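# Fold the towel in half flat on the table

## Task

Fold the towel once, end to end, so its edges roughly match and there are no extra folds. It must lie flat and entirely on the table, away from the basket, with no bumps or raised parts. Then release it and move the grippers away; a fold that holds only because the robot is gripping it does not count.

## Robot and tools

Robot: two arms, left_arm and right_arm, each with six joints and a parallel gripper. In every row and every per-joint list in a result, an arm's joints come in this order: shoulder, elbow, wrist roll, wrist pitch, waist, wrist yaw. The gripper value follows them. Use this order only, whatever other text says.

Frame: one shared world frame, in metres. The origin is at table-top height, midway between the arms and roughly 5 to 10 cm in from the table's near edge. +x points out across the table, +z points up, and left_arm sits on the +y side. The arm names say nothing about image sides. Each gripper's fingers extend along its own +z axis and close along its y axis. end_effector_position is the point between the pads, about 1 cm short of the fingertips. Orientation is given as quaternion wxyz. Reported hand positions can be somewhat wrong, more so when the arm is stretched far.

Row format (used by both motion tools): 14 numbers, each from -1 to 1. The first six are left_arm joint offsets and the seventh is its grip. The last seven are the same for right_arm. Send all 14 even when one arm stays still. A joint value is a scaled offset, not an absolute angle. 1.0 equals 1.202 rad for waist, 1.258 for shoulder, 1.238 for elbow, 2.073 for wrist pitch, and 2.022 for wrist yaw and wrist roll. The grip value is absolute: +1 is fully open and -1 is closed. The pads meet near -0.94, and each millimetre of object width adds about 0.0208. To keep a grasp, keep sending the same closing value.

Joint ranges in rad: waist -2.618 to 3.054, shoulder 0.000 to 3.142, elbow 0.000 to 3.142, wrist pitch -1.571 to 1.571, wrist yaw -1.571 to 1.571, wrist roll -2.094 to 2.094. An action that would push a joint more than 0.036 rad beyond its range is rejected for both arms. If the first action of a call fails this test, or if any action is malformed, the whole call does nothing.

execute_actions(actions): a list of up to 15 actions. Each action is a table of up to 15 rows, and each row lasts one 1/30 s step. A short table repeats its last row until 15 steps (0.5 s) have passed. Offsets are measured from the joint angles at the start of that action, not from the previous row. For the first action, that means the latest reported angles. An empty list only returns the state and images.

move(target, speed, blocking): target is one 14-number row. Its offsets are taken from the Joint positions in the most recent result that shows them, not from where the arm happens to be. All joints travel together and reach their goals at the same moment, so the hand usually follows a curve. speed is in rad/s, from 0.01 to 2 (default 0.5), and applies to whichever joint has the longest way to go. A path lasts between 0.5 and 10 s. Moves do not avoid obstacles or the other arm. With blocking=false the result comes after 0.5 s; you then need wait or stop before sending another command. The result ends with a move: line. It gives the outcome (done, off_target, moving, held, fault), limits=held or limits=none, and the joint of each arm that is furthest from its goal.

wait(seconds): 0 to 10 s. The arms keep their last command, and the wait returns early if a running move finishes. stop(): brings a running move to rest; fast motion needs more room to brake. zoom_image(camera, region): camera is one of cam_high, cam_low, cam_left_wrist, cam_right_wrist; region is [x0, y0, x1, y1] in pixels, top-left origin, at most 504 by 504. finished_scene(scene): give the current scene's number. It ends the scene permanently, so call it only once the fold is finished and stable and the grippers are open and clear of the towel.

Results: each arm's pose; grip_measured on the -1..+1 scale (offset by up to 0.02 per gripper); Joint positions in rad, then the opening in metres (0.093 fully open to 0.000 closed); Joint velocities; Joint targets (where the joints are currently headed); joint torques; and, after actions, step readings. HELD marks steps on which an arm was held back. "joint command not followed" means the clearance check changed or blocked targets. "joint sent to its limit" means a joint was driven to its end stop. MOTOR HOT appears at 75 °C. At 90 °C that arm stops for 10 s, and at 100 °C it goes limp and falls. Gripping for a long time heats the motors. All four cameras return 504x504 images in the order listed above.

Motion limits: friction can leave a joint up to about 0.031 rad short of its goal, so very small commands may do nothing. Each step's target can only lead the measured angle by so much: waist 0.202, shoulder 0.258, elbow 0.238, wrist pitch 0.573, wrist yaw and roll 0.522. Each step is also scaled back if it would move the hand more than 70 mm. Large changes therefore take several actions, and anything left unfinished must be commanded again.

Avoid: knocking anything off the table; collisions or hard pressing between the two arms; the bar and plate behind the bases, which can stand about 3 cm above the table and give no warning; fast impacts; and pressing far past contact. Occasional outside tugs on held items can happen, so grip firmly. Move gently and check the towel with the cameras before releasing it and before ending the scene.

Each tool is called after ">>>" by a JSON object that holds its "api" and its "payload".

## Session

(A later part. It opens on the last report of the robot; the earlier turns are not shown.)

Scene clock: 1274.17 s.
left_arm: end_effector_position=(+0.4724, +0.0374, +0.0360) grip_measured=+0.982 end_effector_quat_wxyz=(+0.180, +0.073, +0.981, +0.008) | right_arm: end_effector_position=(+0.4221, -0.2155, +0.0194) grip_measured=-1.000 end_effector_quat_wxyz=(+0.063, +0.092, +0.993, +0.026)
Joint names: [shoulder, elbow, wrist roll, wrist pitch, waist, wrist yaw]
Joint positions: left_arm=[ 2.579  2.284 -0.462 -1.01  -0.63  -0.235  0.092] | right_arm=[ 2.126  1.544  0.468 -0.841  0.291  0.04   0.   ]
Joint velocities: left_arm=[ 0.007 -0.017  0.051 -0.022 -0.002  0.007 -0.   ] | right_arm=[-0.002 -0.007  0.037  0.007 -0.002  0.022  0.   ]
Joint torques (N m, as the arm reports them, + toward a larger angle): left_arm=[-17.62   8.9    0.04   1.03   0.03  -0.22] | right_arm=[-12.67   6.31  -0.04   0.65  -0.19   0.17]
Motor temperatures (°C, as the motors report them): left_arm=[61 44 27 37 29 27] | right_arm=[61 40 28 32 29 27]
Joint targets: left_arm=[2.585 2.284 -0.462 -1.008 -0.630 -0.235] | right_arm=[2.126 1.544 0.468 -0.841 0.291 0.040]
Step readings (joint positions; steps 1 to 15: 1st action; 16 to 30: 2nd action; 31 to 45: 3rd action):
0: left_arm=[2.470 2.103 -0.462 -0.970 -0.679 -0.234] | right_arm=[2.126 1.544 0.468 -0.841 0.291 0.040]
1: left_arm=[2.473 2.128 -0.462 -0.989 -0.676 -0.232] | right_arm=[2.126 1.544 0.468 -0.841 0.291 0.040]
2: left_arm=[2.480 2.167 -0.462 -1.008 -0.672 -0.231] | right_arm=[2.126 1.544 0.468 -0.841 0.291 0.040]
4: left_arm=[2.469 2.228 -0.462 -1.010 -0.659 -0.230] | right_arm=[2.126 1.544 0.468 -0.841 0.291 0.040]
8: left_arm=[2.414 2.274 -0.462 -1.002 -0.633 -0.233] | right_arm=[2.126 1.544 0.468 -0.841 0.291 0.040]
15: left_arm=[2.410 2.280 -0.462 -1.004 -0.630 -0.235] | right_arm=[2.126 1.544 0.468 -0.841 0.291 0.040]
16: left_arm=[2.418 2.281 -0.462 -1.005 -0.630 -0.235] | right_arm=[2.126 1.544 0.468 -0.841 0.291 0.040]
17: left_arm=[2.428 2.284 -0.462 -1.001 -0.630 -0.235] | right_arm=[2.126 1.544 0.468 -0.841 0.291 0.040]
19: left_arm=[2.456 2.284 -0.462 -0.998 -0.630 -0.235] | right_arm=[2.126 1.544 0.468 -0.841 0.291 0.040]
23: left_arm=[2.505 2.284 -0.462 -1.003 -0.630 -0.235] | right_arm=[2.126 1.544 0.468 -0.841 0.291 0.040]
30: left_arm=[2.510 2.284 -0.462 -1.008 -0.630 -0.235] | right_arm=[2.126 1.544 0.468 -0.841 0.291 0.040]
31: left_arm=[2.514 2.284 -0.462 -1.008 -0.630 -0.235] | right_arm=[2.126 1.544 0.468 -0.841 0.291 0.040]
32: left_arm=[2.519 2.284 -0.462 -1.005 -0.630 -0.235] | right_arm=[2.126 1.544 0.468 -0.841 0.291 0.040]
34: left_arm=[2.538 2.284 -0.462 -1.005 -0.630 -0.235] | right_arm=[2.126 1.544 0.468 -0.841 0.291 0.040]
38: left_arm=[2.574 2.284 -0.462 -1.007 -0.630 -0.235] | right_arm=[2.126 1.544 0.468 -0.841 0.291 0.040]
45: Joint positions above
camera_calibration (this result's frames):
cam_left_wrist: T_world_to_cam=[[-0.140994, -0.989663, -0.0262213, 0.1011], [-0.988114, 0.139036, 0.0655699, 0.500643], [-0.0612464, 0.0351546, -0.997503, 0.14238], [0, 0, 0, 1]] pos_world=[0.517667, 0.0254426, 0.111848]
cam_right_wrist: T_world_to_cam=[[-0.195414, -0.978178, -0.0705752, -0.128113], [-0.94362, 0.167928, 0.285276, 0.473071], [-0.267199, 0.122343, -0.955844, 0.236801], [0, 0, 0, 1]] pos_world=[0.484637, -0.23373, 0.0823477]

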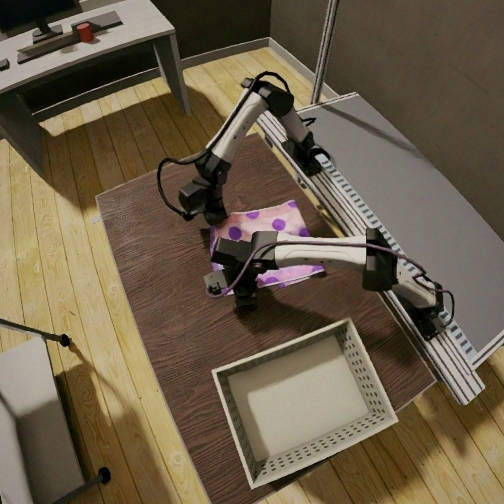

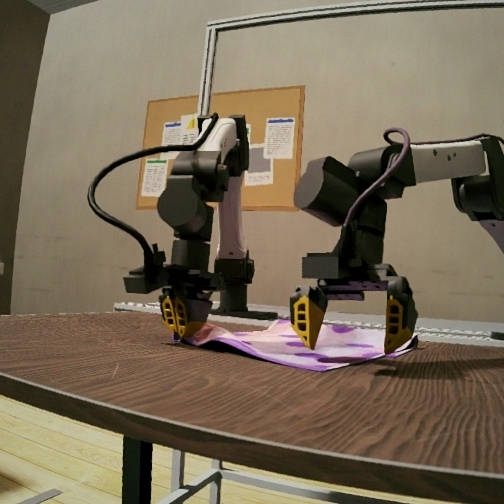

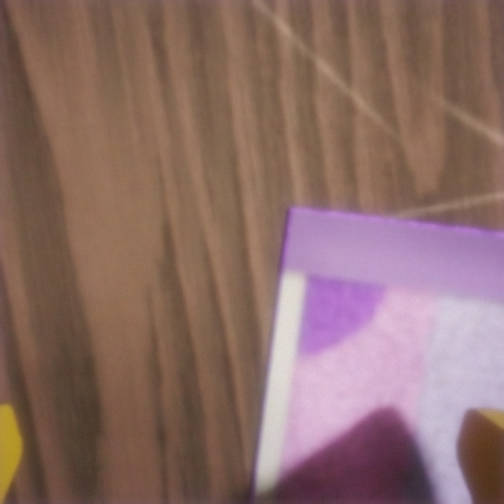

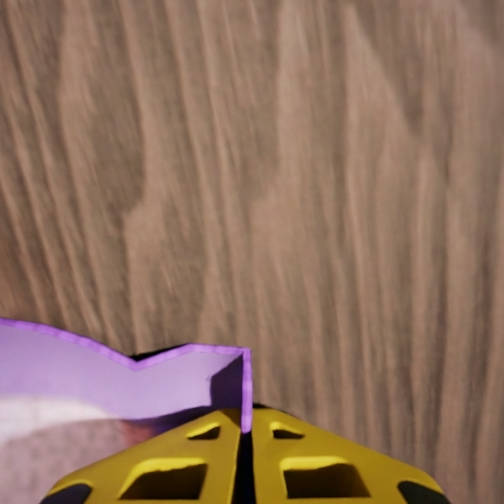

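Good position. Press down firmly, close.

>>> {"api": "execute_actions", "payload": {"actions": [[[0.07,0,0,0,-0.01,0,1,0,0,0,0,0,0,-1]],[[0.06,0,0,0,0,0,1,0,0,0,0,0,0,-1]],[[0.06,0,0,0,0,0,0,0,0,0,0,0,0,-1]],[[0.06,0,0,0,0,0,-1,0,0,0,0,0,0,-1]],[[0.04,0,0,0,0,0,-1,0,0,0,0,0,0,-1]],[[-0.08,0,0,0,0,0,-1,-0.04,0,0,0,0,0,-1]],[[-0.06,0,0,0,0,0,-1,-0.03,0,0,0,0,0,-1]]]}}

Scene clock: 1287.47 s.
left_arm: end_effector_position=(+0.4837, +0.0048, +0.1291) grip_measured=-1.000 end_effector_quat_wxyz=(+0.259, +0.072, +0.959, -0.092) | right_arm: end_effector_position=(+0.4288, -0.2077, +0.0426) grip_measured=-1.000 end_effector_quat_wxyz=(+0.088, +0.091, +0.990, +0.057)
Joint names: [shoulder, elbow, wrist roll, wrist pitch, waist, wrist yaw]
Joint positions: left_arm=[ 2.439  2.312 -0.465 -0.935 -0.644 -0.155  0.   ] | right_arm=[ 2.072  1.544  0.468 -0.826  0.291  0.001  0.   ]
Joint velocities: left_arm=[-0.012  0.002 -0.051 -0.022  0.007  0.007  0.   ] | right_arm=[ 0.002 -0.002  0.037 -0.007  0.002  0.037  0.   ]
Joint torques (N m, as the arm reports them, + toward a larger angle): left_arm=[-16.75   9.64   0.05   1.5    0.15  -0.39] | right_arm=[-13.93   6.56  -0.04   0.69  -0.19   0.37]
Motor temperatures (°C, as the motors report them): left_arm=[62 44 27 37 29 27] | right_arm=[62 40 28 32 29 27]
Joint targets: left_arm=[2.449 2.314 -0.465 -0.933 -0.644 -0.179] | right_arm=[2.055 1.544 0.468 -0.835 0.291 0.019]
Step readings (joint positions; steps 1 to 15: 1st action; 16 to 30: 2nd action; 31 to 45: 3rd action; 46 to 60: 4th action; 61 to 75: 5th action; 76 to 90: 6th action; 91 to 105: 7th action):
0: left_arm=[2.579 2.284 -0.462 -1.010 -0.630 -0.235] | right_arm=[2.126 1.544 0.468 -0.841 0.291 0.040]
1: left_arm=[2.584 2.285 -0.462 -1.010 -0.630 -0.235] | right_arm=[2.126 1.544 0.468 -0.841 0.291 0.040]
2: left_arm=[2.591 2.287 -0.462 -1.007 -0.630 -0.235] | right_arm=[2.126 1.544 0.468 -0.841 0.291 0.040]
4: left_arm=[2.614 2.287 -0.465 -1.004 -0.630 -0.234] | right_arm=[2.126 1.544 0.468 -0.841 0.291 0.040]
8: left_arm=[2.616 2.294 -0.465 -0.997 -0.630 -0.234] | right_arm=[2.126 1.544 0.468 -0.841 0.291 0.040]
15: left_arm=[2.616 2.294 -0.465 -0.995 -0.630 -0.234] | right_arm=[2.126 1.544 0.468 -0.841 0.291 0.040]
16: left_arm=[2.618 2.295 -0.465 -0.995 -0.630 -0.234] | right_arm=[2.126 1.544 0.468 -0.841 0.291 0.040]
17: left_arm=[2.620 2.298 -0.465 -0.995 -0.630 -0.234] | right_arm=[2.126 1.544 0.468 -0.841 0.291 0.040]
19: left_arm=[2.621 2.300 -0.465 -0.995 -0.630 -0.234] | right_arm=[2.126 1.544 0.468 -0.841 0.291 0.040]
23: left_arm=[2.621 2.300 -0.465 -0.995 -0.630 -0.234] | right_arm=[2.126 1.544 0.468 -0.841 0.291 0.040]
30: left_arm=[2.621 2.300 -0.465 -0.995 -0.630 -0.234] | right_arm=[2.126 1.544 0.468 -0.841 0.291 0.040]
31: left_arm=[2.621 2.300 -0.465 -0.995 -0.630 -0.233] | right_arm=[2.126 1.544 0.468 -0.841 0.291 0.040]
32: left_arm=[2.623 2.303 -0.465 -0.991 -0.630 -0.229] | right_arm=[2.126 1.544 0.468 -0.841 0.291 0.040]
34: left_arm=[2.630 2.308 -0.465 -0.974 -0.631 -0.217] | right_arm=[2.126 1.544 0.468 -0.841 0.291 0.040]
38: left_arm=[2.632 2.309 -0.465 -0.970 -0.635 -0.214] | right_arm=[2.126 1.544 0.468 -0.841 0.291 0.040]
45: left_arm=[2.632 2.309 -0.465 -0.970 -0.635 -0.214] | right_arm=[2.126 1.544 0.468 -0.841 0.291 0.040]
46: left_arm=[2.633 2.310 -0.465 -0.968 -0.635 -0.211] | right_arm=[2.126 1.544 0.468 -0.841 0.291 0.040]
47: left_arm=[2.636 2.314 -0.465 -0.961 -0.636 -0.204] | right_arm=[2.126 1.544 0.468 -0.841 0.291 0.040]
49: left_arm=[2.641 2.318 -0.465 -0.943 -0.640 -0.191] | right_arm=[2.126 1.544 0.468 -0.840 0.291 0.038]
53: left_arm=[2.642 2.319 -0.465 -0.941 -0.644 -0.194] | right_arm=[2.126 1.544 0.468 -0.838 0.291 0.034]
60: left_arm=[2.642 2.319 -0.465 -0.941 -0.644 -0.195] | right_arm=[2.126 1.544 0.468 -0.838 0.291 0.033]
61: left_arm=[2.642 2.319 -0.465 -0.939 -0.644 -0.194] | right_arm=[2.126 1.544 0.468 -0.838 0.291 0.032]
62: left_arm=[2.642 2.319 -0.465 -0.938 -0.644 -0.194] | right_arm=[2.126 1.544 0.468 -0.837 0.291 0.031]
64: left_arm=[2.642 2.319 -0.465 -0.938 -0.644 -0.194] | right_arm=[2.126 1.544 0.468 -0.837 0.291 0.030]
68: left_arm=[2.642 2.319 -0.465 -0.938 -0.644 -0.194] | right_arm=[2.126 1.544 0.468 -0.837 0.291 0.030]
75: left_arm=[2.642 2.319 -0.465 -0.938 -0.644 -0.194] | right_arm=[2.126 1.544 0.468 -0.837 0.291 0.030]
76: left_arm=[2.631 2.317 -0.465 -0.938 -0.644 -0.192] | right_arm=[2.123 1.544 0.468 -0.836 0.291 0.029]
77: left_arm=[2.619 2.314 -0.465 -0.944 -0.644 -0.188] | right_arm=[2.118 1.544 0.468 -0.836 0.291 0.026]
79: left_arm=[2.585 2.314 -0.465 -0.947 -0.644 -0.183] | right_arm=[2.106 1.544 0.468 -0.836 0.291 0.024]
83: left_arm=[2.526 2.314 -0.465 -0.937 -0.644 -0.181] | right_arm=[2.093 1.544 0.468 -0.835 0.291 0.022]
90: left_arm=[2.524 2.314 -0.465 -0.933 -0.644 -0.179] | right_arm=[2.093 1.544 0.468 -0.835 0.291 0.019]
91: left_arm=[2.519 2.314 -0.465 -0.934 -0.644 -0.177] | right_arm=[2.091 1.544 0.468 -0.835 0.291 0.018]
92: left_arm=[2.512 2.312 -0.465 -0.939 -0.644 -0.173] | right_arm=[2.089 1.544 0.468 -0.835 0.291 0.017]
94: left_arm=[2.488 2.312 -0.465 -0.941 -0.644 -0.169] | right_arm=[2.083 1.544 0.468 -0.835 0.291 0.014]
98: left_arm=[2.443 2.312 -0.465 -0.937 -0.644 -0.160] | right_arm=[2.073 1.544 0.468 -0.830 0.291 0.006]
105: Joint positions above
camera_calibration (this result's frames):
cam_left_wrist: T_world_to_cam=[[-0.187328, -0.970025, 0.154789, 0.0717704], [-0.978704, 0.170845, -0.113801, 0.528734], [0.0839449, -0.172811, -0.981371, 0.165822], [0, 0, 0, 1]] pos_world=[0.516999, 0.00794357, 0.211794]
cam_right_wrist: T_world_to_cam=[[-0.186047, -0.973042, -0.136292, -0.117678], [-0.958827, 0.149509, 0.24145, 0.475994], [-0.214565, 0.175601, -0.960795, 0.248559], [0, 0, 0, 1]] pos_world=[0.487834, -0.229318, 0.107846]

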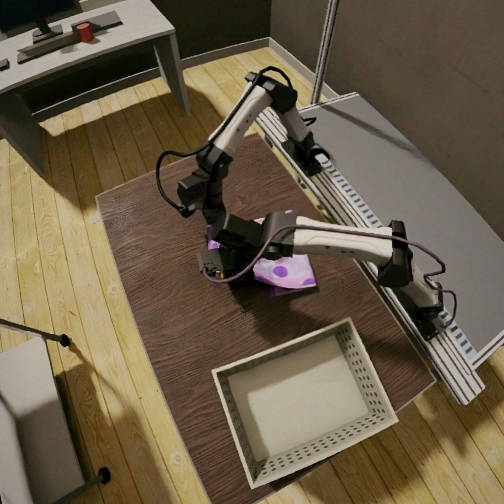

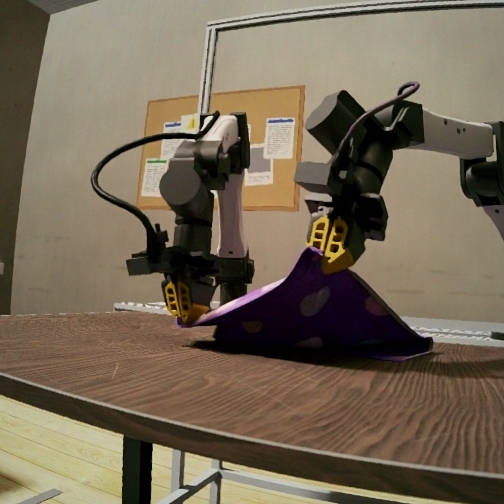

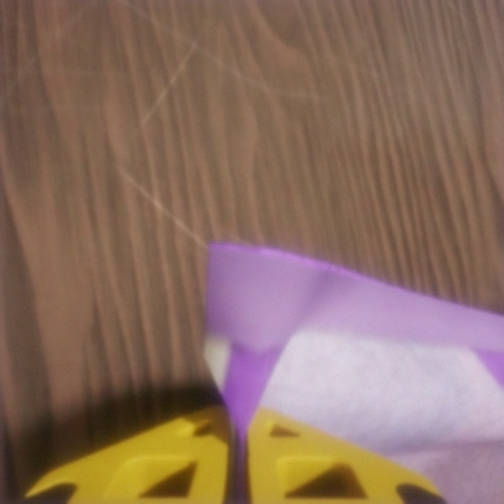

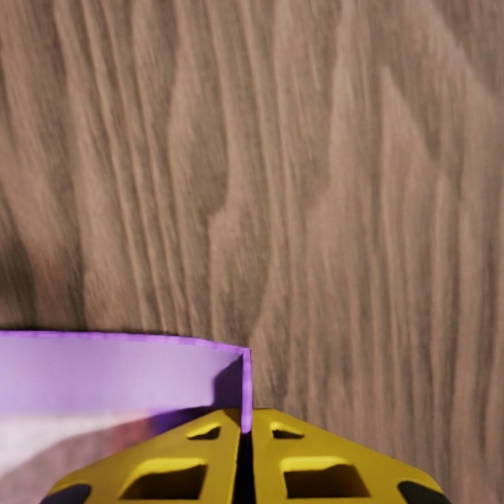

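>>> {"api": "move", "payload": {"target": [-0.266,-0.34,-0.13,-0.122,-0.218,0,-1,-0.522,-0.319,0.093,-0.149,0.156,0,-1], "speed": 0.3}}

Scene clock: 1318.30 s.
left_arm: end_effector_position=(+0.2991, +0.0032, +0.1395) grip_measured=-1.000 end_effector_quat_wxyz=(+0.127, +0.088, +0.987, -0.041) | right_arm: end_effector_position=(+0.2607, -0.2103, +0.1411) grip_measured=-1.000 end_effector_quat_wxyz=(+0.067, +0.094, +0.991, +0.068)
Joint names: [shoulder, elbow, wrist roll, wrist pitch, waist, wrist yaw]
Joint positions: left_arm=[ 2.108  1.91  -0.721 -1.178 -0.898 -0.149  0.   ] | right_arm=[ 1.434  1.172  0.649 -1.118  0.465 -0.002  0.   ]
Joint velocities: left_arm=[ 0.007 -0.007 -0.007 -0.022 -0.002 -0.081  0.   ] | right_arm=[-0.012 -0.002  0.037 -0.007 -0.017 -0.081  0.   ]
Joint torques (N m, as the arm reports them, + toward a larger angle): left_arm=[-14.42   6.83   0.01   0.7   -0.32  -0.22] | right_arm=[-7.97  5.08  0.02  0.58  1.13  0.2 ]
Motor temperatures (°C, as the motors report them): left_arm=[64 44 27 37 29 27] | right_arm=[65 40 28 32 29 27]
Joint targets: left_arm=[2.104 1.891 -0.728 -1.188 -0.906 -0.155] | right_arm=[1.415 1.149 0.656 -1.135 0.479 0.001]
move: off_target (right_arm); limits=none; left_arm: farthest joint: the elbow, 0.019 radians from its target (0.421 radians at the start); right_arm: farthest joint: the elbow, 0.022 radians from its target (0.395 radians at the start)
camera_calibration (this result's frames):
cam_left_wrist: T_world_to_cam=[[-0.182638, -0.980328, 0.07484, 0.0438191], [-0.967817, 0.192666, 0.161894, 0.307661], [-0.173128, -0.0428635, -0.983966, 0.268079], [0, 0, 0, 1]] pos_world=[0.352175, -0.00482801, 0.210693]
cam_right_wrist: T_world_to_cam=[[-0.193341, -0.968695, -0.155725, -0.1326], [-0.948283, 0.143772, 0.283, 0.281582], [-0.251751, 0.202387, -0.946394, 0.320869], [0, 0, 0, 1]] pos_world=[0.322162, -0.233872, 0.203332]

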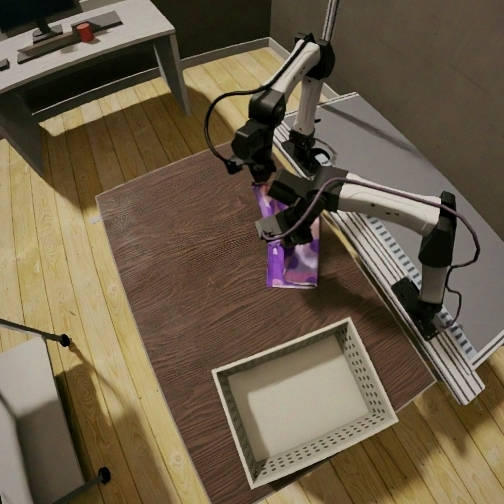

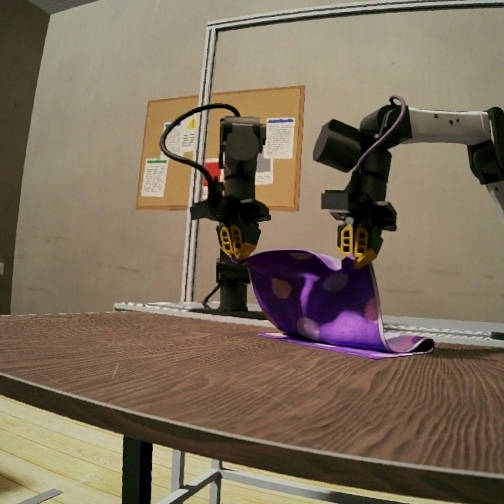

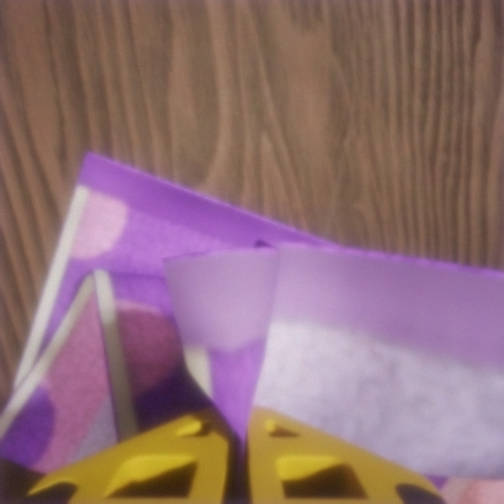

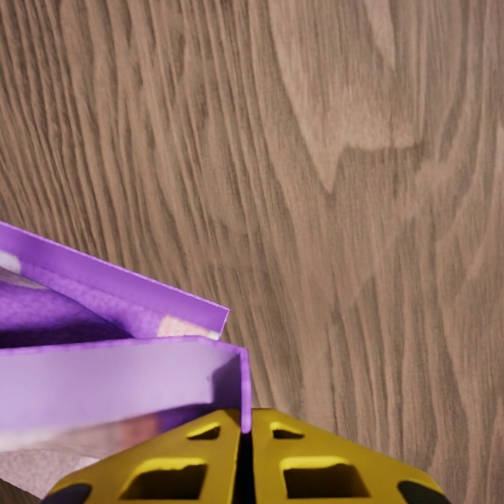

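>>> {"api": "move", "payload": {"target": [-0.051,-0.216,0.231,0.087,0.11,0,-1,0.082,-0.059,0.294,0.075,0.22,0,-1], "speed": 0.3}}

Scene clock: 1352.83 s.
left_arm: end_effector_position=(+0.3255, +0.0562, +0.0954) grip_measured=-1.000 end_effector_quat_wxyz=(+0.122, +0.252, +0.960, +0.001) | right_arm: end_effector_position=(+0.2355, -0.1381, +0.1108) grip_measured=-1.000 end_effector_quat_wxyz=(+0.036, +0.259, +0.961, +0.093)
Joint names: [shoulder, elbow, wrist roll, wrist pitch, waist, wrist yaw]
Joint positions: left_arm=[ 2.051  1.66  -0.263 -1.009 -0.772 -0.149  0.   ] | right_arm=[ 1.523  1.119  1.235 -0.98   0.714 -0.002  0.   ]
Joint velocities: left_arm=[ 0.012  0.007 -0.007 -0.022  0.012  0.066  0.   ] | right_arm=[ 0.027 -0.007 -0.007 -0.007 -0.012  0.022  0.   ]
Joint torques (N m, as the arm reports them, + toward a larger angle): left_arm=[-14.06   6.85   0.06   0.89   0.78  -0.14] | right_arm=[-5.84  5.05  0.02  0.86  1.15  0.16]
Motor temperatures (°C, as the motors report them): left_arm=[61 42 27 36 29 27] | right_arm=[57 38 28 32 29 27]
Joint targets: left_arm=[2.044 1.643 -0.254 -0.998 -0.765 -0.149] | right_arm=[1.537 1.098 1.243 -0.962 0.729 -0.002]
move: done; limits=none; left_arm: farthest joint: the elbow, 0.018 radians from its target (0.267 radians at the start); right_arm: farthest joint: the elbow, 0.020 radians from its target (0.073 radians at the start)
camera_calibration (this result's frames):
cam_left_wrist: T_world_to_cam=[[-0.481641, -0.87503, -0.0484122, 0.207012], [-0.864757, 0.465571, 0.18825, 0.278763], [-0.142185, 0.132534, -0.980927, 0.211299], [0, 0, 0, 1]] pos_world=[0.370812, 0.0233529, 0.164813]
cam_right_wrist: T_world_to_cam=[[-0.504816, -0.83916, -0.202413, 0.0242336], [-0.831725, 0.410065, 0.374274, 0.255102], [-0.231074, 0.357291, -0.904957, 0.283164], [0, 0, 0, 1]] pos_world=[0.28984, -0.185444, 0.165678]

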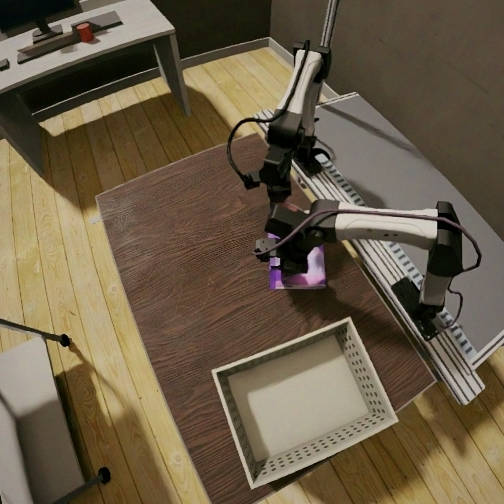

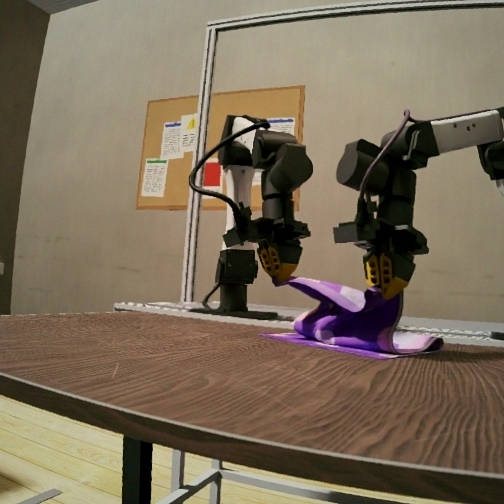

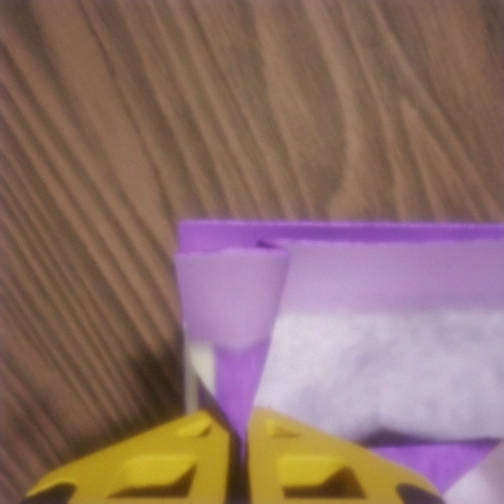

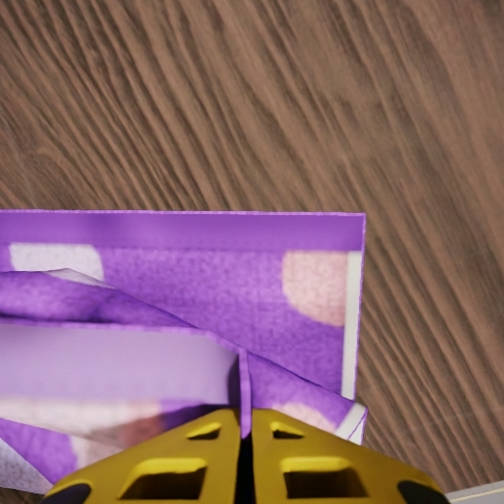

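>>> {"api": "move", "payload": {"target": [0.11,0.03,0,0,0,0,-1,0.2,0.04,0,0,0,0,-1], "speed": 0.2}}

Scene clock: 1371.47 s.
left_arm: end_effector_position=(+0.3253, +0.0549, +0.0529) grip_measured=-1.000 end_effector_quat_wxyz=(+0.081, +0.257, +0.963, +0.026) | right_arm: end_effector_position=(+0.2307, -0.1387, +0.0493) grip_measured=-1.000 end_effector_quat_wxyz=(-0.026, +0.259, +0.966, +0.003)
Joint names: [shoulder, elbow, wrist roll, wrist pitch, waist, wrist yaw]
Joint positions: left_arm=[ 2.169  1.682 -0.262 -1.009 -0.772 -0.149  0.   ] | right_arm=[ 1.763  1.141  1.236 -0.98   0.714 -0.002  0.   ]
Joint velocities: left_arm=[-0.002  0.012  0.022  0.022 -0.017 -0.066  0.   ] | right_arm=[-0.012 -0.002  0.022  0.037 -0.012  0.022  0.   ]
Joint torques (N m, as the arm reports them, + toward a larger angle): left_arm=[-12.36   9.69   0.03   0.57   0.17  -0.14] | right_arm=[-7.71  7.89 -0.04  0.26 -0.19  0.17]
Motor temperatures (°C, as the motors report them): left_arm=[60 42 27 35 29 27] | right_arm=[54 38 28 32 29 27]
Joint targets: left_arm=[2.189 1.697 -0.263 -1.009 -0.772 -0.149] | right_arm=[1.775 1.169 1.235 -0.980 0.714 -0.002]
move: off_target (left_arm, right_arm); limits=none; left_arm: farthest joint: the shoulder, 0.021 radians from its target (0.139 radians at the start); right_arm: farthest joint: the elbow, 0.027 radians from its target (0.049 radians at the start)
camera_calibration (this result's frames):
cam_left_wrist: T_world_to_cam=[[-0.488096, -0.869519, -0.0754896, 0.20702], [-0.847922, 0.451913, 0.277132, 0.277721], [-0.206857, 0.199276, -0.957862, 0.185934], [0, 0, 0, 1]] pos_world=[0.374993, 0.0174503, 0.116762]
cam_right_wrist: T_world_to_cam=[[-0.513964, -0.857805, 0.00336883, -0.00176594], [-0.767667, 0.461703, 0.444431, 0.263359], [-0.38279, 0.225835, -0.895807, 0.24289], [0, 0, 0, 1]] pos_world=[0.29424, -0.177961, 0.100544]

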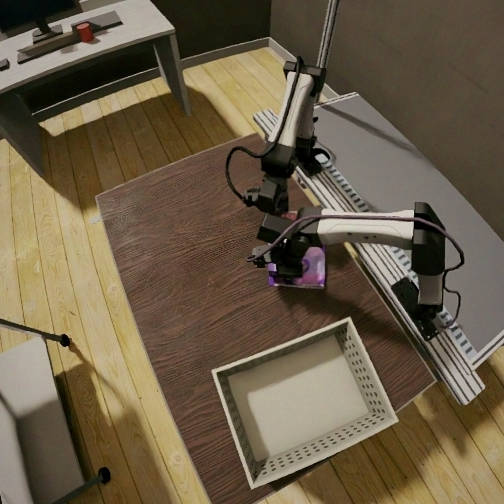

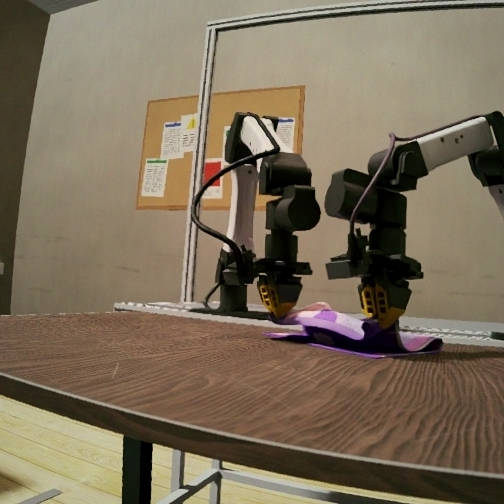

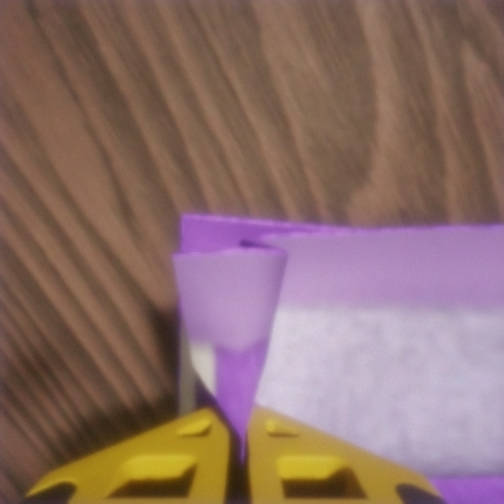

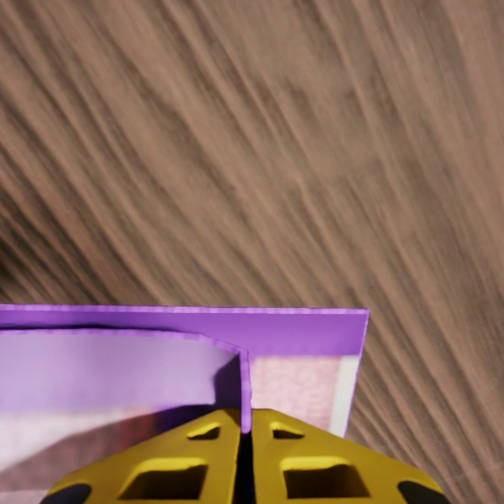

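>>> {"api": "execute_actions", "payload": {"actions": [[[0.04,0,0,0,0,0,-1,0.04,0.02,-0.015,0,-0.03,0,-1]],[[0.02,0,0,0,0,0,-0.3,0.02,0,0,0,0,0,-0.3]],[[0,0,0,0,0,0,1,0,0,0,0,0,0,1]],[[-0.1,0,0,0,0,0,1,-0.15,0,0,0,0,0,1]],[[-0.25,-0.1,0,0,0.1,0,1,-0.25,-0.05,0,0,-0.15,0,1]],[[-0.3,-0.2,0,0,0.15,0,1,-0.15,-0.05,0,0,-0.2,0,1]],[[-0.2,-0.2,0,0,0.05,0,1,0,0,0,0,-0.1,0,1]]]}}

>>> {"api": "zoom_image", "payload": {"camera": "cam_high", "region": [190,150,410,350]}}

Scene clock: 1386.97 s.
left_arm: end_effector_position=(+0.2587, +0.2693, +0.2287) grip_measured=+0.982 end_effector_quat_wxyz=(+0.304, +0.044, +0.951, -0.045) | right_arm: end_effector_position=(+0.2793, -0.3013, +0.1874) grip_measured=+0.984 end_effector_quat_wxyz=(+0.186, +0.499, +0.829, +0.169)
Joint names: [shoulder, elbow, wrist roll, wrist pitch, waist, wrist yaw]
Joint positions: left_arm=[ 1.065  1.112 -0.261 -1.028 -0.393 -0.159  0.092] | right_arm=[ 1.108  1.032  1.212 -0.97   0.143  0.008  0.092]
Joint velocities: left_arm=[-0.017  0.002 -0.007 -0.051  0.017 -0.022  0.   ] | right_arm=[-0.012  0.012  0.007  0.007 -0.002  0.007  0.   ]
Joint torques (N m, as the arm reports them, + toward a larger angle): left_arm=[-2.    7.25  0.04  1.79  0.55 -0.13] | right_arm=[-3.56  7.19 -0.06  1.26 -0.83  0.15]
Motor temperatures (°C, as the motors report them): left_arm=[58 43 27 35 29 27] | right_arm=[53 39 28 31 29 27]
Joint targets: left_arm=[1.076 1.094 -0.261 -1.016 -0.389 -0.158] | right_arm=[1.108 1.032 1.213 -0.970 0.136 0.007]
Step readings (joint positions; steps 1 to 15: 1st action; 16 to 30: 2nd action; 31 to 45: 3rd action; 46 to 60: 4th action; 61 to 75: 5th action; 76 to 90: 6th action; 91 to 105: 7th action):
0: left_arm=[2.169 1.682 -0.262 -1.009 -0.772 -0.149] | right_arm=[1.763 1.141 1.236 -0.980 0.714 -0.002]
1: left_arm=[2.171 1.682 -0.262 -1.010 -0.772 -0.149] | right_arm=[1.767 1.141 1.233 -0.980 0.712 -0.003]
2: left_arm=[2.174 1.682 -0.262 -1.009 -0.772 -0.149] | right_arm=[1.774 1.143 1.229 -0.980 0.706 -0.004]
4: left_arm=[2.186 1.682 -0.262 -1.009 -0.772 -0.149] | right_arm=[1.792 1.144 1.224 -0.979 0.691 -0.004]
8: left_arm=[2.202 1.682 -0.262 -1.009 -0.772 -0.145] | right_arm=[1.804 1.144 1.218 -0.978 0.684 -0.004]
15: left_arm=[2.202 1.682 -0.262 -1.009 -0.772 -0.145] | right_arm=[1.804 1.144 1.215 -0.977 0.684 -0.004]
16: left_arm=[2.202 1.682 -0.262 -1.009 -0.772 -0.145] | right_arm=[1.804 1.144 1.215 -0.977 0.684 -0.004]
17: left_arm=[2.202 1.682 -0.262 -1.009 -0.772 -0.145] | right_arm=[1.806 1.144 1.215 -0.977 0.684 -0.004]
19: left_arm=[2.202 1.682 -0.262 -1.009 -0.772 -0.145] | right_arm=[1.812 1.144 1.215 -0.977 0.684 -0.004]
23: left_arm=[2.202 1.682 -0.262 -1.009 -0.772 -0.145] | right_arm=[1.817 1.144 1.215 -0.977 0.684 -0.004]
30: left_arm=[2.202 1.682 -0.262 -1.009 -0.772 -0.145] | right_arm=[1.817 1.144 1.215 -0.977 0.684 -0.004]
31: left_arm=[2.202 1.682 -0.262 -1.009 -0.772 -0.145] | right_arm=[1.817 1.144 1.215 -0.977 0.684 -0.004]
32: left_arm=[2.202 1.682 -0.262 -1.009 -0.772 -0.145] | right_arm=[1.817 1.144 1.215 -0.977 0.684 -0.004]
34: left_arm=[2.202 1.682 -0.262 -1.009 -0.772 -0.145] | right_arm=[1.817 1.144 1.215 -0.977 0.684 -0.004]
38: left_arm=[2.202 1.682 -0.262 -1.010 -0.772 -0.145] | right_arm=[1.817 1.144 1.215 -0.977 0.684 -0.004]
45: left_arm=[2.202 1.682 -0.262 -1.010 -0.772 -0.145] | right_arm=[1.817 1.144 1.215 -0.977 0.684 -0.004]
46: left_arm=[2.192 1.680 -0.262 -1.008 -0.772 -0.145] | right_arm=[1.800 1.141 1.215 -0.974 0.684 -0.004]
47: left_arm=[2.174 1.675 -0.262 -1.013 -0.772 -0.145] | right_arm=[1.766 1.134 1.215 -0.976 0.684 -0.004]
49: left_arm=[2.123 1.675 -0.262 -1.018 -0.772 -0.145] | right_arm=[1.681 1.133 1.215 -0.978 0.684 -0.004]
53: left_arm=[2.054 1.682 -0.262 -1.016 -0.772 -0.145] | right_arm=[1.621 1.133 1.215 -0.978 0.684 -0.004]
60: left_arm=[2.057 1.683 -0.262 -1.014 -0.772 -0.145] | right_arm=[1.622 1.133 1.215 -0.978 0.684 -0.004]
61: left_arm=[2.036 1.664 -0.262 -0.999 -0.765 -0.141] | right_arm=[1.599 1.123 1.214 -0.968 0.668 -0.013]
62: left_arm=[1.996 1.626 -0.262 -0.995 -0.753 -0.137] | right_arm=[1.549 1.099 1.214 -0.963 0.629 -0.019]
64: left_arm=[1.892 1.581 -0.262 -1.017 -0.708 -0.136] | right_arm=[1.414 1.078 1.214 -0.974 0.535 -0.011]
68: left_arm=[1.718 1.573 -0.262 -1.014 -0.639 -0.149] | right_arm=[1.290 1.078 1.214 -0.972 0.497 0.002]
75: left_arm=[1.722 1.573 -0.262 -1.012 -0.640 -0.151] | right_arm=[1.295 1.078 1.214 -0.973 0.497 0.001]
76: left_arm=[1.702 1.541 -0.261 -0.986 -0.628 -0.145] | right_arm=[1.277 1.069 1.212 -0.964 0.473 -0.012]
77: left_arm=[1.657 1.479 -0.261 -0.970 -0.604 -0.138] | right_arm=[1.238 1.048 1.212 -0.960 0.413 -0.018]
79: left_arm=[1.536 1.381 -0.261 -0.995 -0.523 -0.140] | right_arm=[1.156 1.032 1.212 -0.969 0.293 -0.002]
83: left_arm=[1.335 1.342 -0.261 -1.021 -0.448 -0.158] | right_arm=[1.108 1.032 1.212 -0.970 0.257 0.007]
90: left_arm=[1.328 1.342 -0.261 -1.016 -0.449 -0.158] | right_arm=[1.108 1.032 1.212 -0.970 0.257 0.007]
91: left_arm=[1.299 1.301 -0.261 -0.981 -0.443 -0.156] | right_arm=[1.108 1.032 1.212 -0.970 0.242 -0.001]
92: left_arm=[1.237 1.225 -0.261 -0.957 -0.429 -0.154] | right_arm=[1.108 1.032 1.212 -0.970 0.207 -0.002]
94: left_arm=[1.120 1.130 -0.261 -1.009 -0.400 -0.157] | right_arm=[1.108 1.032 1.212 -0.970 0.155 0.006]
98: left_arm=[1.065 1.112 -0.261 -1.033 -0.393 -0.159] | right_arm=[1.108 1.032 1.212 -0.970 0.143 0.008]
105: Joint positions above
camera_calibration (this result's frames):
cam_left_wrist: T_world_to_cam=[[-0.114423, -0.990678, 0.0739236, 0.276004], [-0.975673, 0.0980588, -0.196079, 0.312224], [0.187002, -0.0945612, -0.977798, 0.279612], [0, 0, 0, 1]] pos_world=[0.283921, 0.269255, 0.314221]
cam_right_wrist: T_world_to_cam=[[-0.769356, -0.428934, -0.4734, 0.173136], [-0.576748, 0.785033, 0.22602, 0.399395], [0.274687, 0.446922, -0.851357, 0.29658], [0, 0, 0, 1]] pos_world=[0.282087, -0.371822, 0.244187]

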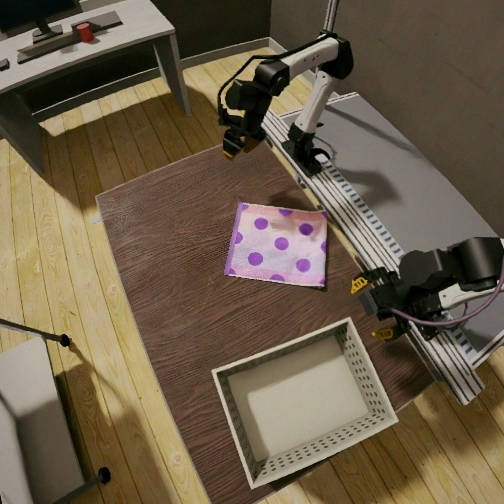

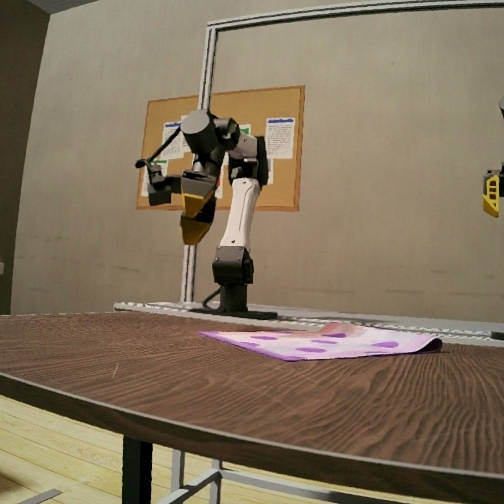

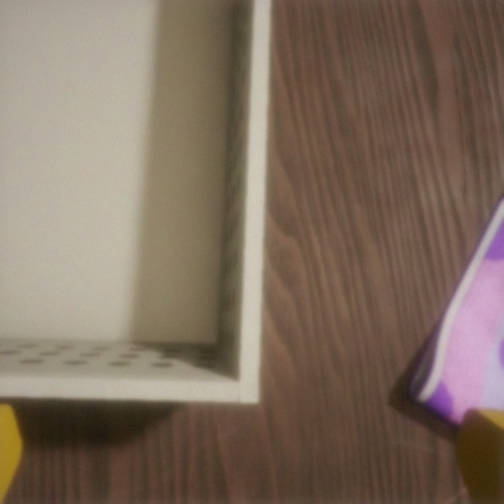

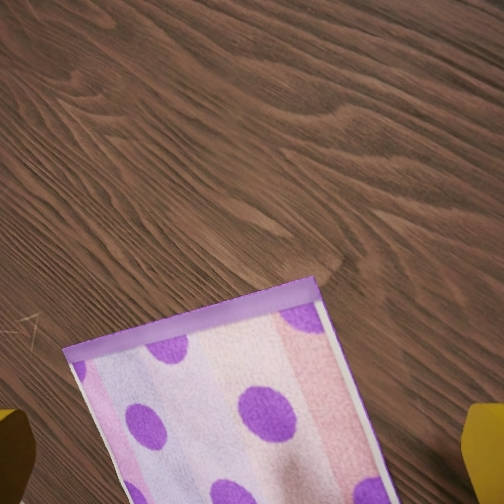

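Region (190, 150, 410, 350) of cam_high's 504x504 image, scaled by 2.291, with more detail than that image has; it fills the top 458 rows of this view, and the rest is white.

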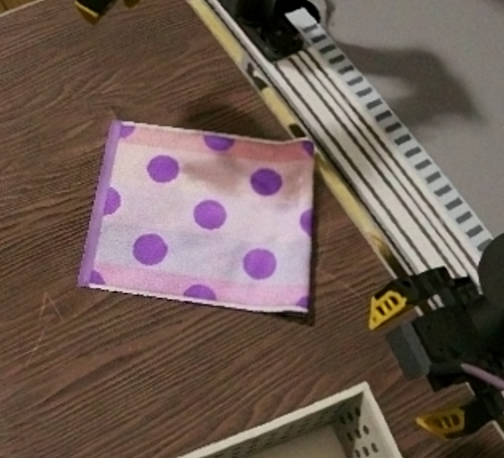

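>>> {"api": "zoom_image", "payload": {"camera": "cam_low", "region": [180,300,470,380]}}

>>> {"api": "zoom_image", "payload": {"camera": "cam_high", "region": [215,190,345,300]}}

Region (180, 300, 470, 380) of cam_low's 504x504 image, scaled by 1.738, with more detail than that image has; it fills the top 139 rows of this view, and the rest is white.

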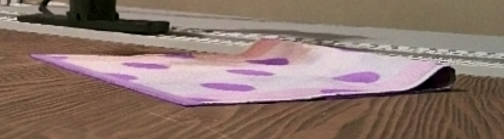

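Region (215, 190, 345, 300) of cam_high's 504x504 image, scaled by 3.877, with more detail than that image has; it fills the top 426 rows of this view, and the rest is white.

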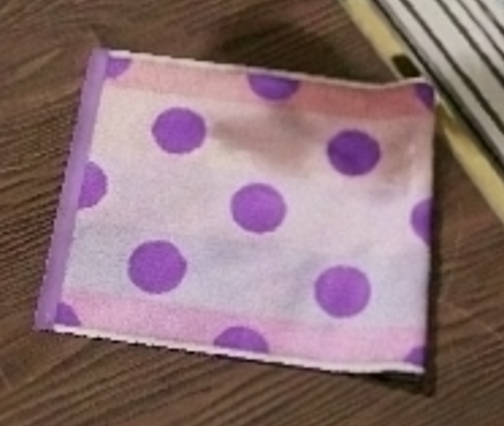

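>>> {"api": "move", "payload": {"target": [0.648,0.144,-0.301,0.153,-0.397,0.079,-1,0.335,-0.057,-0.085,0.132,0.746,0,-1], "speed": 0.7}}

Scene clock: 1451.23 s.
left_arm: end_effector_position=(+0.2549, +0.0406, +0.0654) grip_measured=-1.000 end_effector_quat_wxyz=(+0.087, +0.010, +0.990, -0.115) | right_arm: end_effector_position=(+0.1735, -0.0608, +0.0888) grip_measured=-1.000 end_effector_quat_wxyz=(+0.069, +0.014, +0.986, +0.148)
Joint names: [shoulder, elbow, wrist roll, wrist pitch, waist, wrist yaw]
Joint positions: left_arm=[ 1.871  1.276 -0.862 -0.727 -0.865 -0.006  0.   ] | right_arm=[ 1.518  0.978  1.05  -0.724  1.03   0.006  0.   ]
Joint velocities: left_arm=[ 0.002 -0.007 -0.022 -0.007 -0.002 -0.007  0.   ] | right_arm=[ 0.007 -0.007 -0.007  0.007 -0.002  0.007  0.   ]
Joint torques (N m, as the arm reports them, + toward a larger angle): left_arm=[-10.56   9.79  -0.04   1.13  -0.28  -0.01] | right_arm=[-6.1   5.45 -0.14  1.17  0.77  0.18]
Motor temperatures (°C, as the motors report them): left_arm=[44 42 27 38 29 27] | right_arm=[47 41 28 33 29 27]
Joint targets: left_arm=[1.881 1.290 -0.870 -0.711 -0.871 0.001] | right_arm=[1.529 0.962 1.040 -0.697 1.040 0.008]
move: off_target (right_arm); limits=none; left_arm: farthest joint: the wrist pitch, 0.016 radians from its target (0.317 radians at the start); right_arm: farthest joint: the wrist pitch, 0.027 radians from its target (0.274 radians at the start)
camera_calibration (this result's frames):
cam_left_wrist: T_world_to_cam=[[-0.03668, -0.970022, 0.240232, 0.0295559], [-0.967119, 0.0949966, 0.235918, 0.268611], [-0.251666, -0.223679, -0.941611, 0.213711], [0, 0, 0, 1]] pos_world=[0.314646, 0.0509555, 0.130763]
cam_right_wrist: T_world_to_cam=[[-0.023326, -0.952978, -0.30214, -0.0282219], [-0.963674, -0.0589979, 0.260483, 0.184583], [-0.26606, 0.297241, -0.916984, 0.224802], [0, 0, 0, 1]] pos_world=[0.23703, -0.0828252, 0.149532]

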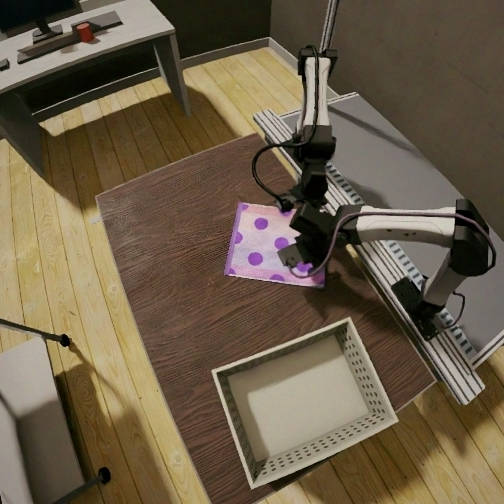

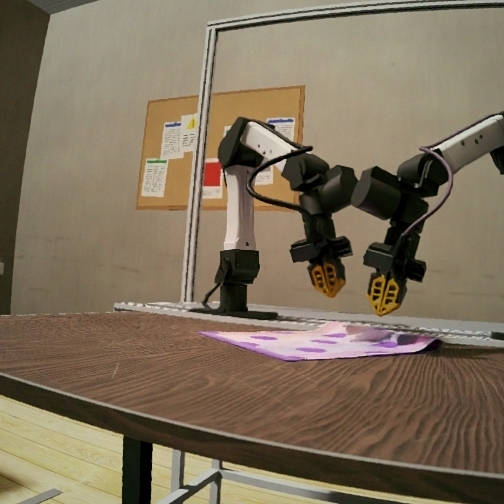

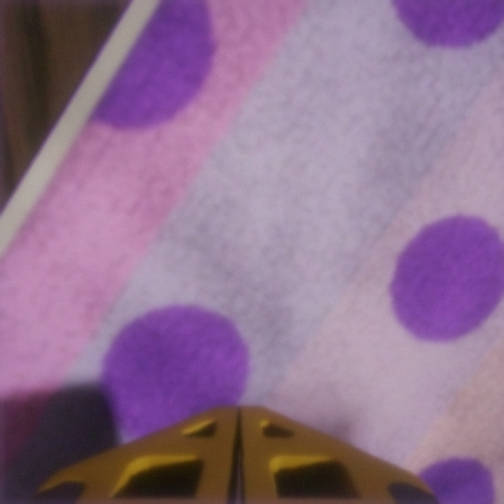

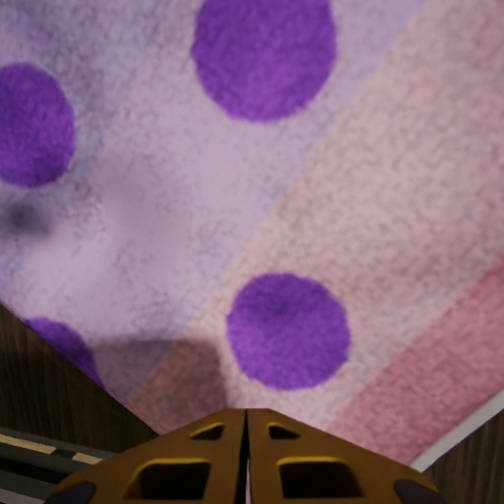

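>>> {"api": "execute_actions", "payload": {"actions": [[[0,0,0,0,0,0,-1,0.04,0.09,0,0,-0.06,0,-1]],[[0.08,0,0,0,0,0,-1,0.1,0,0,0,0,0,-1]],[[0.06,0,0,0,0,0,-1,0.07,0,0,0,0,0,-1]],[[0.04,0,0,0,0,0,-1,0.05,0,0,0,0,0,-1]]]}}

Scene clock: 1464.50 s.
left_arm: end_effector_position=(+0.2493, +0.0458, +0.0151) grip_measured=-1.000 end_effector_quat_wxyz=(+0.046, +0.011, +0.997, -0.065) | right_arm: end_effector_position=(+0.2023, -0.0572, +0.0634) grip_measured=-1.000 end_effector_quat_wxyz=(+0.050, +0.048, +0.991, +0.110)
Joint names: [shoulder, elbow, wrist roll, wrist pitch, waist, wrist yaw]
Joint positions: left_arm=[ 2.014  1.285 -0.863 -0.723 -0.865 -0.006  0.   ] | right_arm=[ 1.686  1.07   1.05  -0.731  0.96   0.007  0.   ]
Joint velocities: left_arm=[-0.002 -0.002 -0.022 -0.022  0.002 -0.022  0.   ] | right_arm=[-0.007  0.002 -0.051 -0.051 -0.002 -0.066  0.   ]
Joint torques (N m, as the arm reports them, + toward a larger angle): left_arm=[-7.82  7.74  0.05  0.66  0.21 -0.08] | right_arm=[-8.49  6.37 -0.05  0.77 -0.19  0.17]
Motor temperatures (°C, as the motors report them): left_arm=[46 43 27 37 29 27] | right_arm=[47 40 28 33 29 27]
Joint targets: left_arm=[2.063 1.285 -0.863 -0.724 -0.865 -0.006] | right_arm=[1.686 1.070 1.050 -0.731 0.960 0.007]
Step readings (joint positions; steps 1 to 15: 1st action; 16 to 30: 2nd action; 31 to 45: 3rd action; 46 to 60: 4th action):
0: left_arm=[1.871 1.276 -0.863 -0.727 -0.865 -0.006] | right_arm=[1.518 0.978 1.050 -0.723 1.030 0.006]
1: left_arm=[1.871 1.276 -0.863 -0.727 -0.865 -0.006] | right_arm=[1.524 0.989 1.050 -0.732 1.023 0.003]
2: left_arm=[1.871 1.276 -0.863 -0.727 -0.865 -0.006] | right_arm=[1.537 1.011 1.050 -0.739 1.007 0.001]
4: left_arm=[1.871 1.276 -0.863 -0.727 -0.865 -0.006] | right_arm=[1.554 1.049 1.050 -0.735 0.974 0.003]
8: left_arm=[1.871 1.276 -0.863 -0.727 -0.865 -0.006] | right_arm=[1.555 1.067 1.050 -0.732 0.960 0.006]
15: left_arm=[1.871 1.276 -0.863 -0.727 -0.865 -0.006] | right_arm=[1.555 1.067 1.050 -0.732 0.960 0.006]
16: left_arm=[1.879 1.277 -0.863 -0.728 -0.865 -0.006] | right_arm=[1.566 1.067 1.050 -0.733 0.960 0.007]
17: left_arm=[1.892 1.279 -0.863 -0.725 -0.865 -0.006] | right_arm=[1.588 1.070 1.050 -0.728 0.960 0.007]
19: left_arm=[1.929 1.279 -0.863 -0.723 -0.865 -0.006] | right_arm=[1.645 1.070 1.050 -0.728 0.960 0.007]
23: left_arm=[1.968 1.279 -0.863 -0.730 -0.865 -0.006] | right_arm=[1.686 1.070 1.050 -0.730 0.960 0.007]
30: left_arm=[1.968 1.279 -0.863 -0.731 -0.865 -0.006] | right_arm=[1.686 1.070 1.050 -0.731 0.960 0.007]
31: left_arm=[1.973 1.279 -0.863 -0.731 -0.865 -0.006] | right_arm=[1.686 1.070 1.050 -0.731 0.960 0.007] HELD right_arm
32: left_arm=[1.982 1.279 -0.863 -0.728 -0.865 -0.006] | right_arm=[1.686 1.070 1.050 -0.731 0.960 0.007] HELD right_arm
34: left_arm=[2.008 1.279 -0.863 -0.728 -0.865 -0.006] | right_arm=[1.686 1.070 1.050 -0.731 0.960 0.007] HELD right_arm
38: left_arm=[2.012 1.285 -0.863 -0.724 -0.865 -0.006] | right_arm=[1.686 1.070 1.050 -0.731 0.960 0.007] HELD right_arm
45: left_arm=[2.012 1.285 -0.863 -0.724 -0.865 -0.006] | right_arm=[1.686 1.070 1.050 -0.731 0.960 0.007] HELD right_arm
46: left_arm=[2.013 1.285 -0.863 -0.724 -0.865 -0.006] | right_arm=[1.686 1.070 1.050 -0.731 0.960 0.007] HELD right_arm
47: left_arm=[2.013 1.285 -0.863 -0.723 -0.865 -0.006] | right_arm=[1.686 1.070 1.050 -0.731 0.960 0.007] HELD right_arm
49: left_arm=[2.014 1.285 -0.863 -0.723 -0.865 -0.006] | right_arm=[1.686 1.070 1.050 -0.731 0.960 0.007] HELD right_arm
53: left_arm=[2.014 1.285 -0.863 -0.723 -0.865 -0.006] | right_arm=[1.686 1.070 1.050 -0.731 0.960 0.007] HELD right_arm
60: Joint positions above HELD right_arm
HELD right_arm: steps 31 to 60.
joint command not followed: on one or more control steps a check withheld the commanded joint targets of the right arm, and it was not sent them on those steps. On the call's last step the targets were still withheld.
cause: the commanded joint targets would bring a part of the robot too close to another arm (this arm's wrist (the part past the wrist pitch) and the other arm's wrist (the part past the wrist pitch)); next, command targets that bring no part of the robot closer to that arm.
camera_calibration (this result's frames):
cam_left_wrist: T_world_to_cam=[[-0.023079, -0.989242, 0.144458, 0.0454216], [-0.944066, 0.0691097, 0.322434, 0.268763], [-0.328949, -0.128936, -0.935504, 0.180942], [0, 0, 0, 1]] pos_world=[0.314299, 0.0496887, 0.076052]
cam_right_wrist: T_world_to_cam=[[-0.100388, -0.967959, -0.230168, -0.0216984], [-0.951185, 0.0255133, 0.307565, 0.218493], [-0.291838, 0.249808, -0.923269, 0.21102], [0, 0, 0, 1]] pos_world=[0.267232, -0.0792921, 0.122633]

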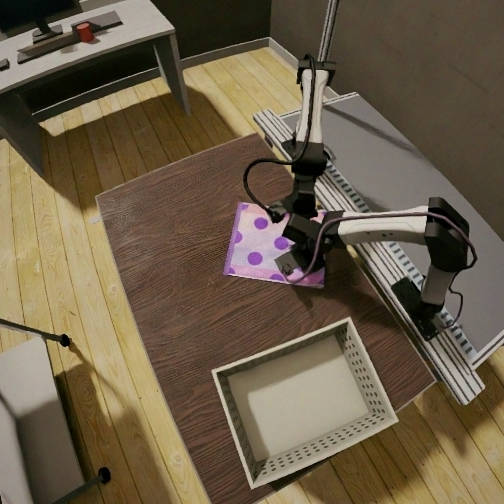

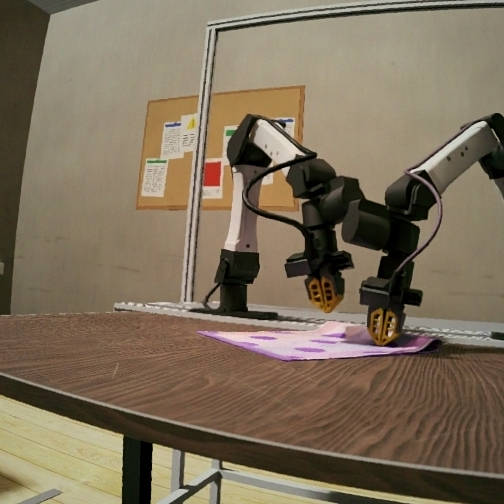

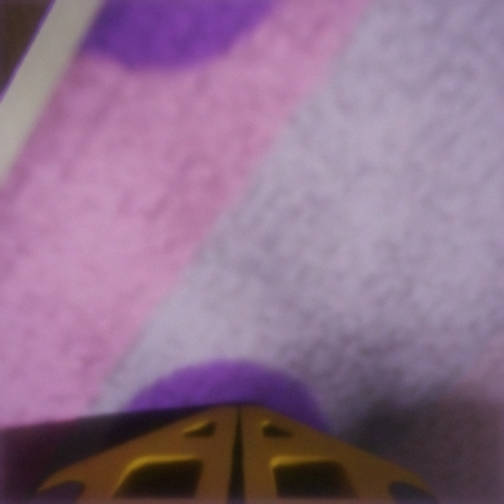

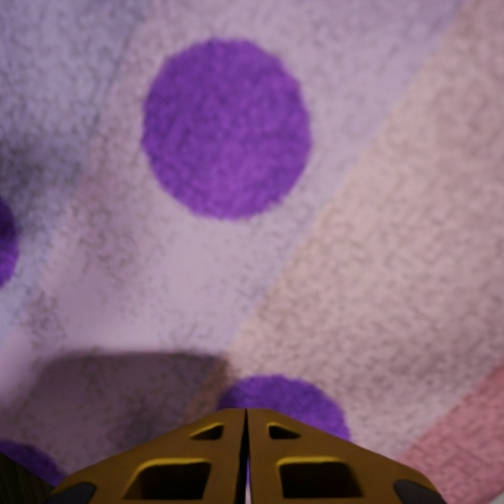

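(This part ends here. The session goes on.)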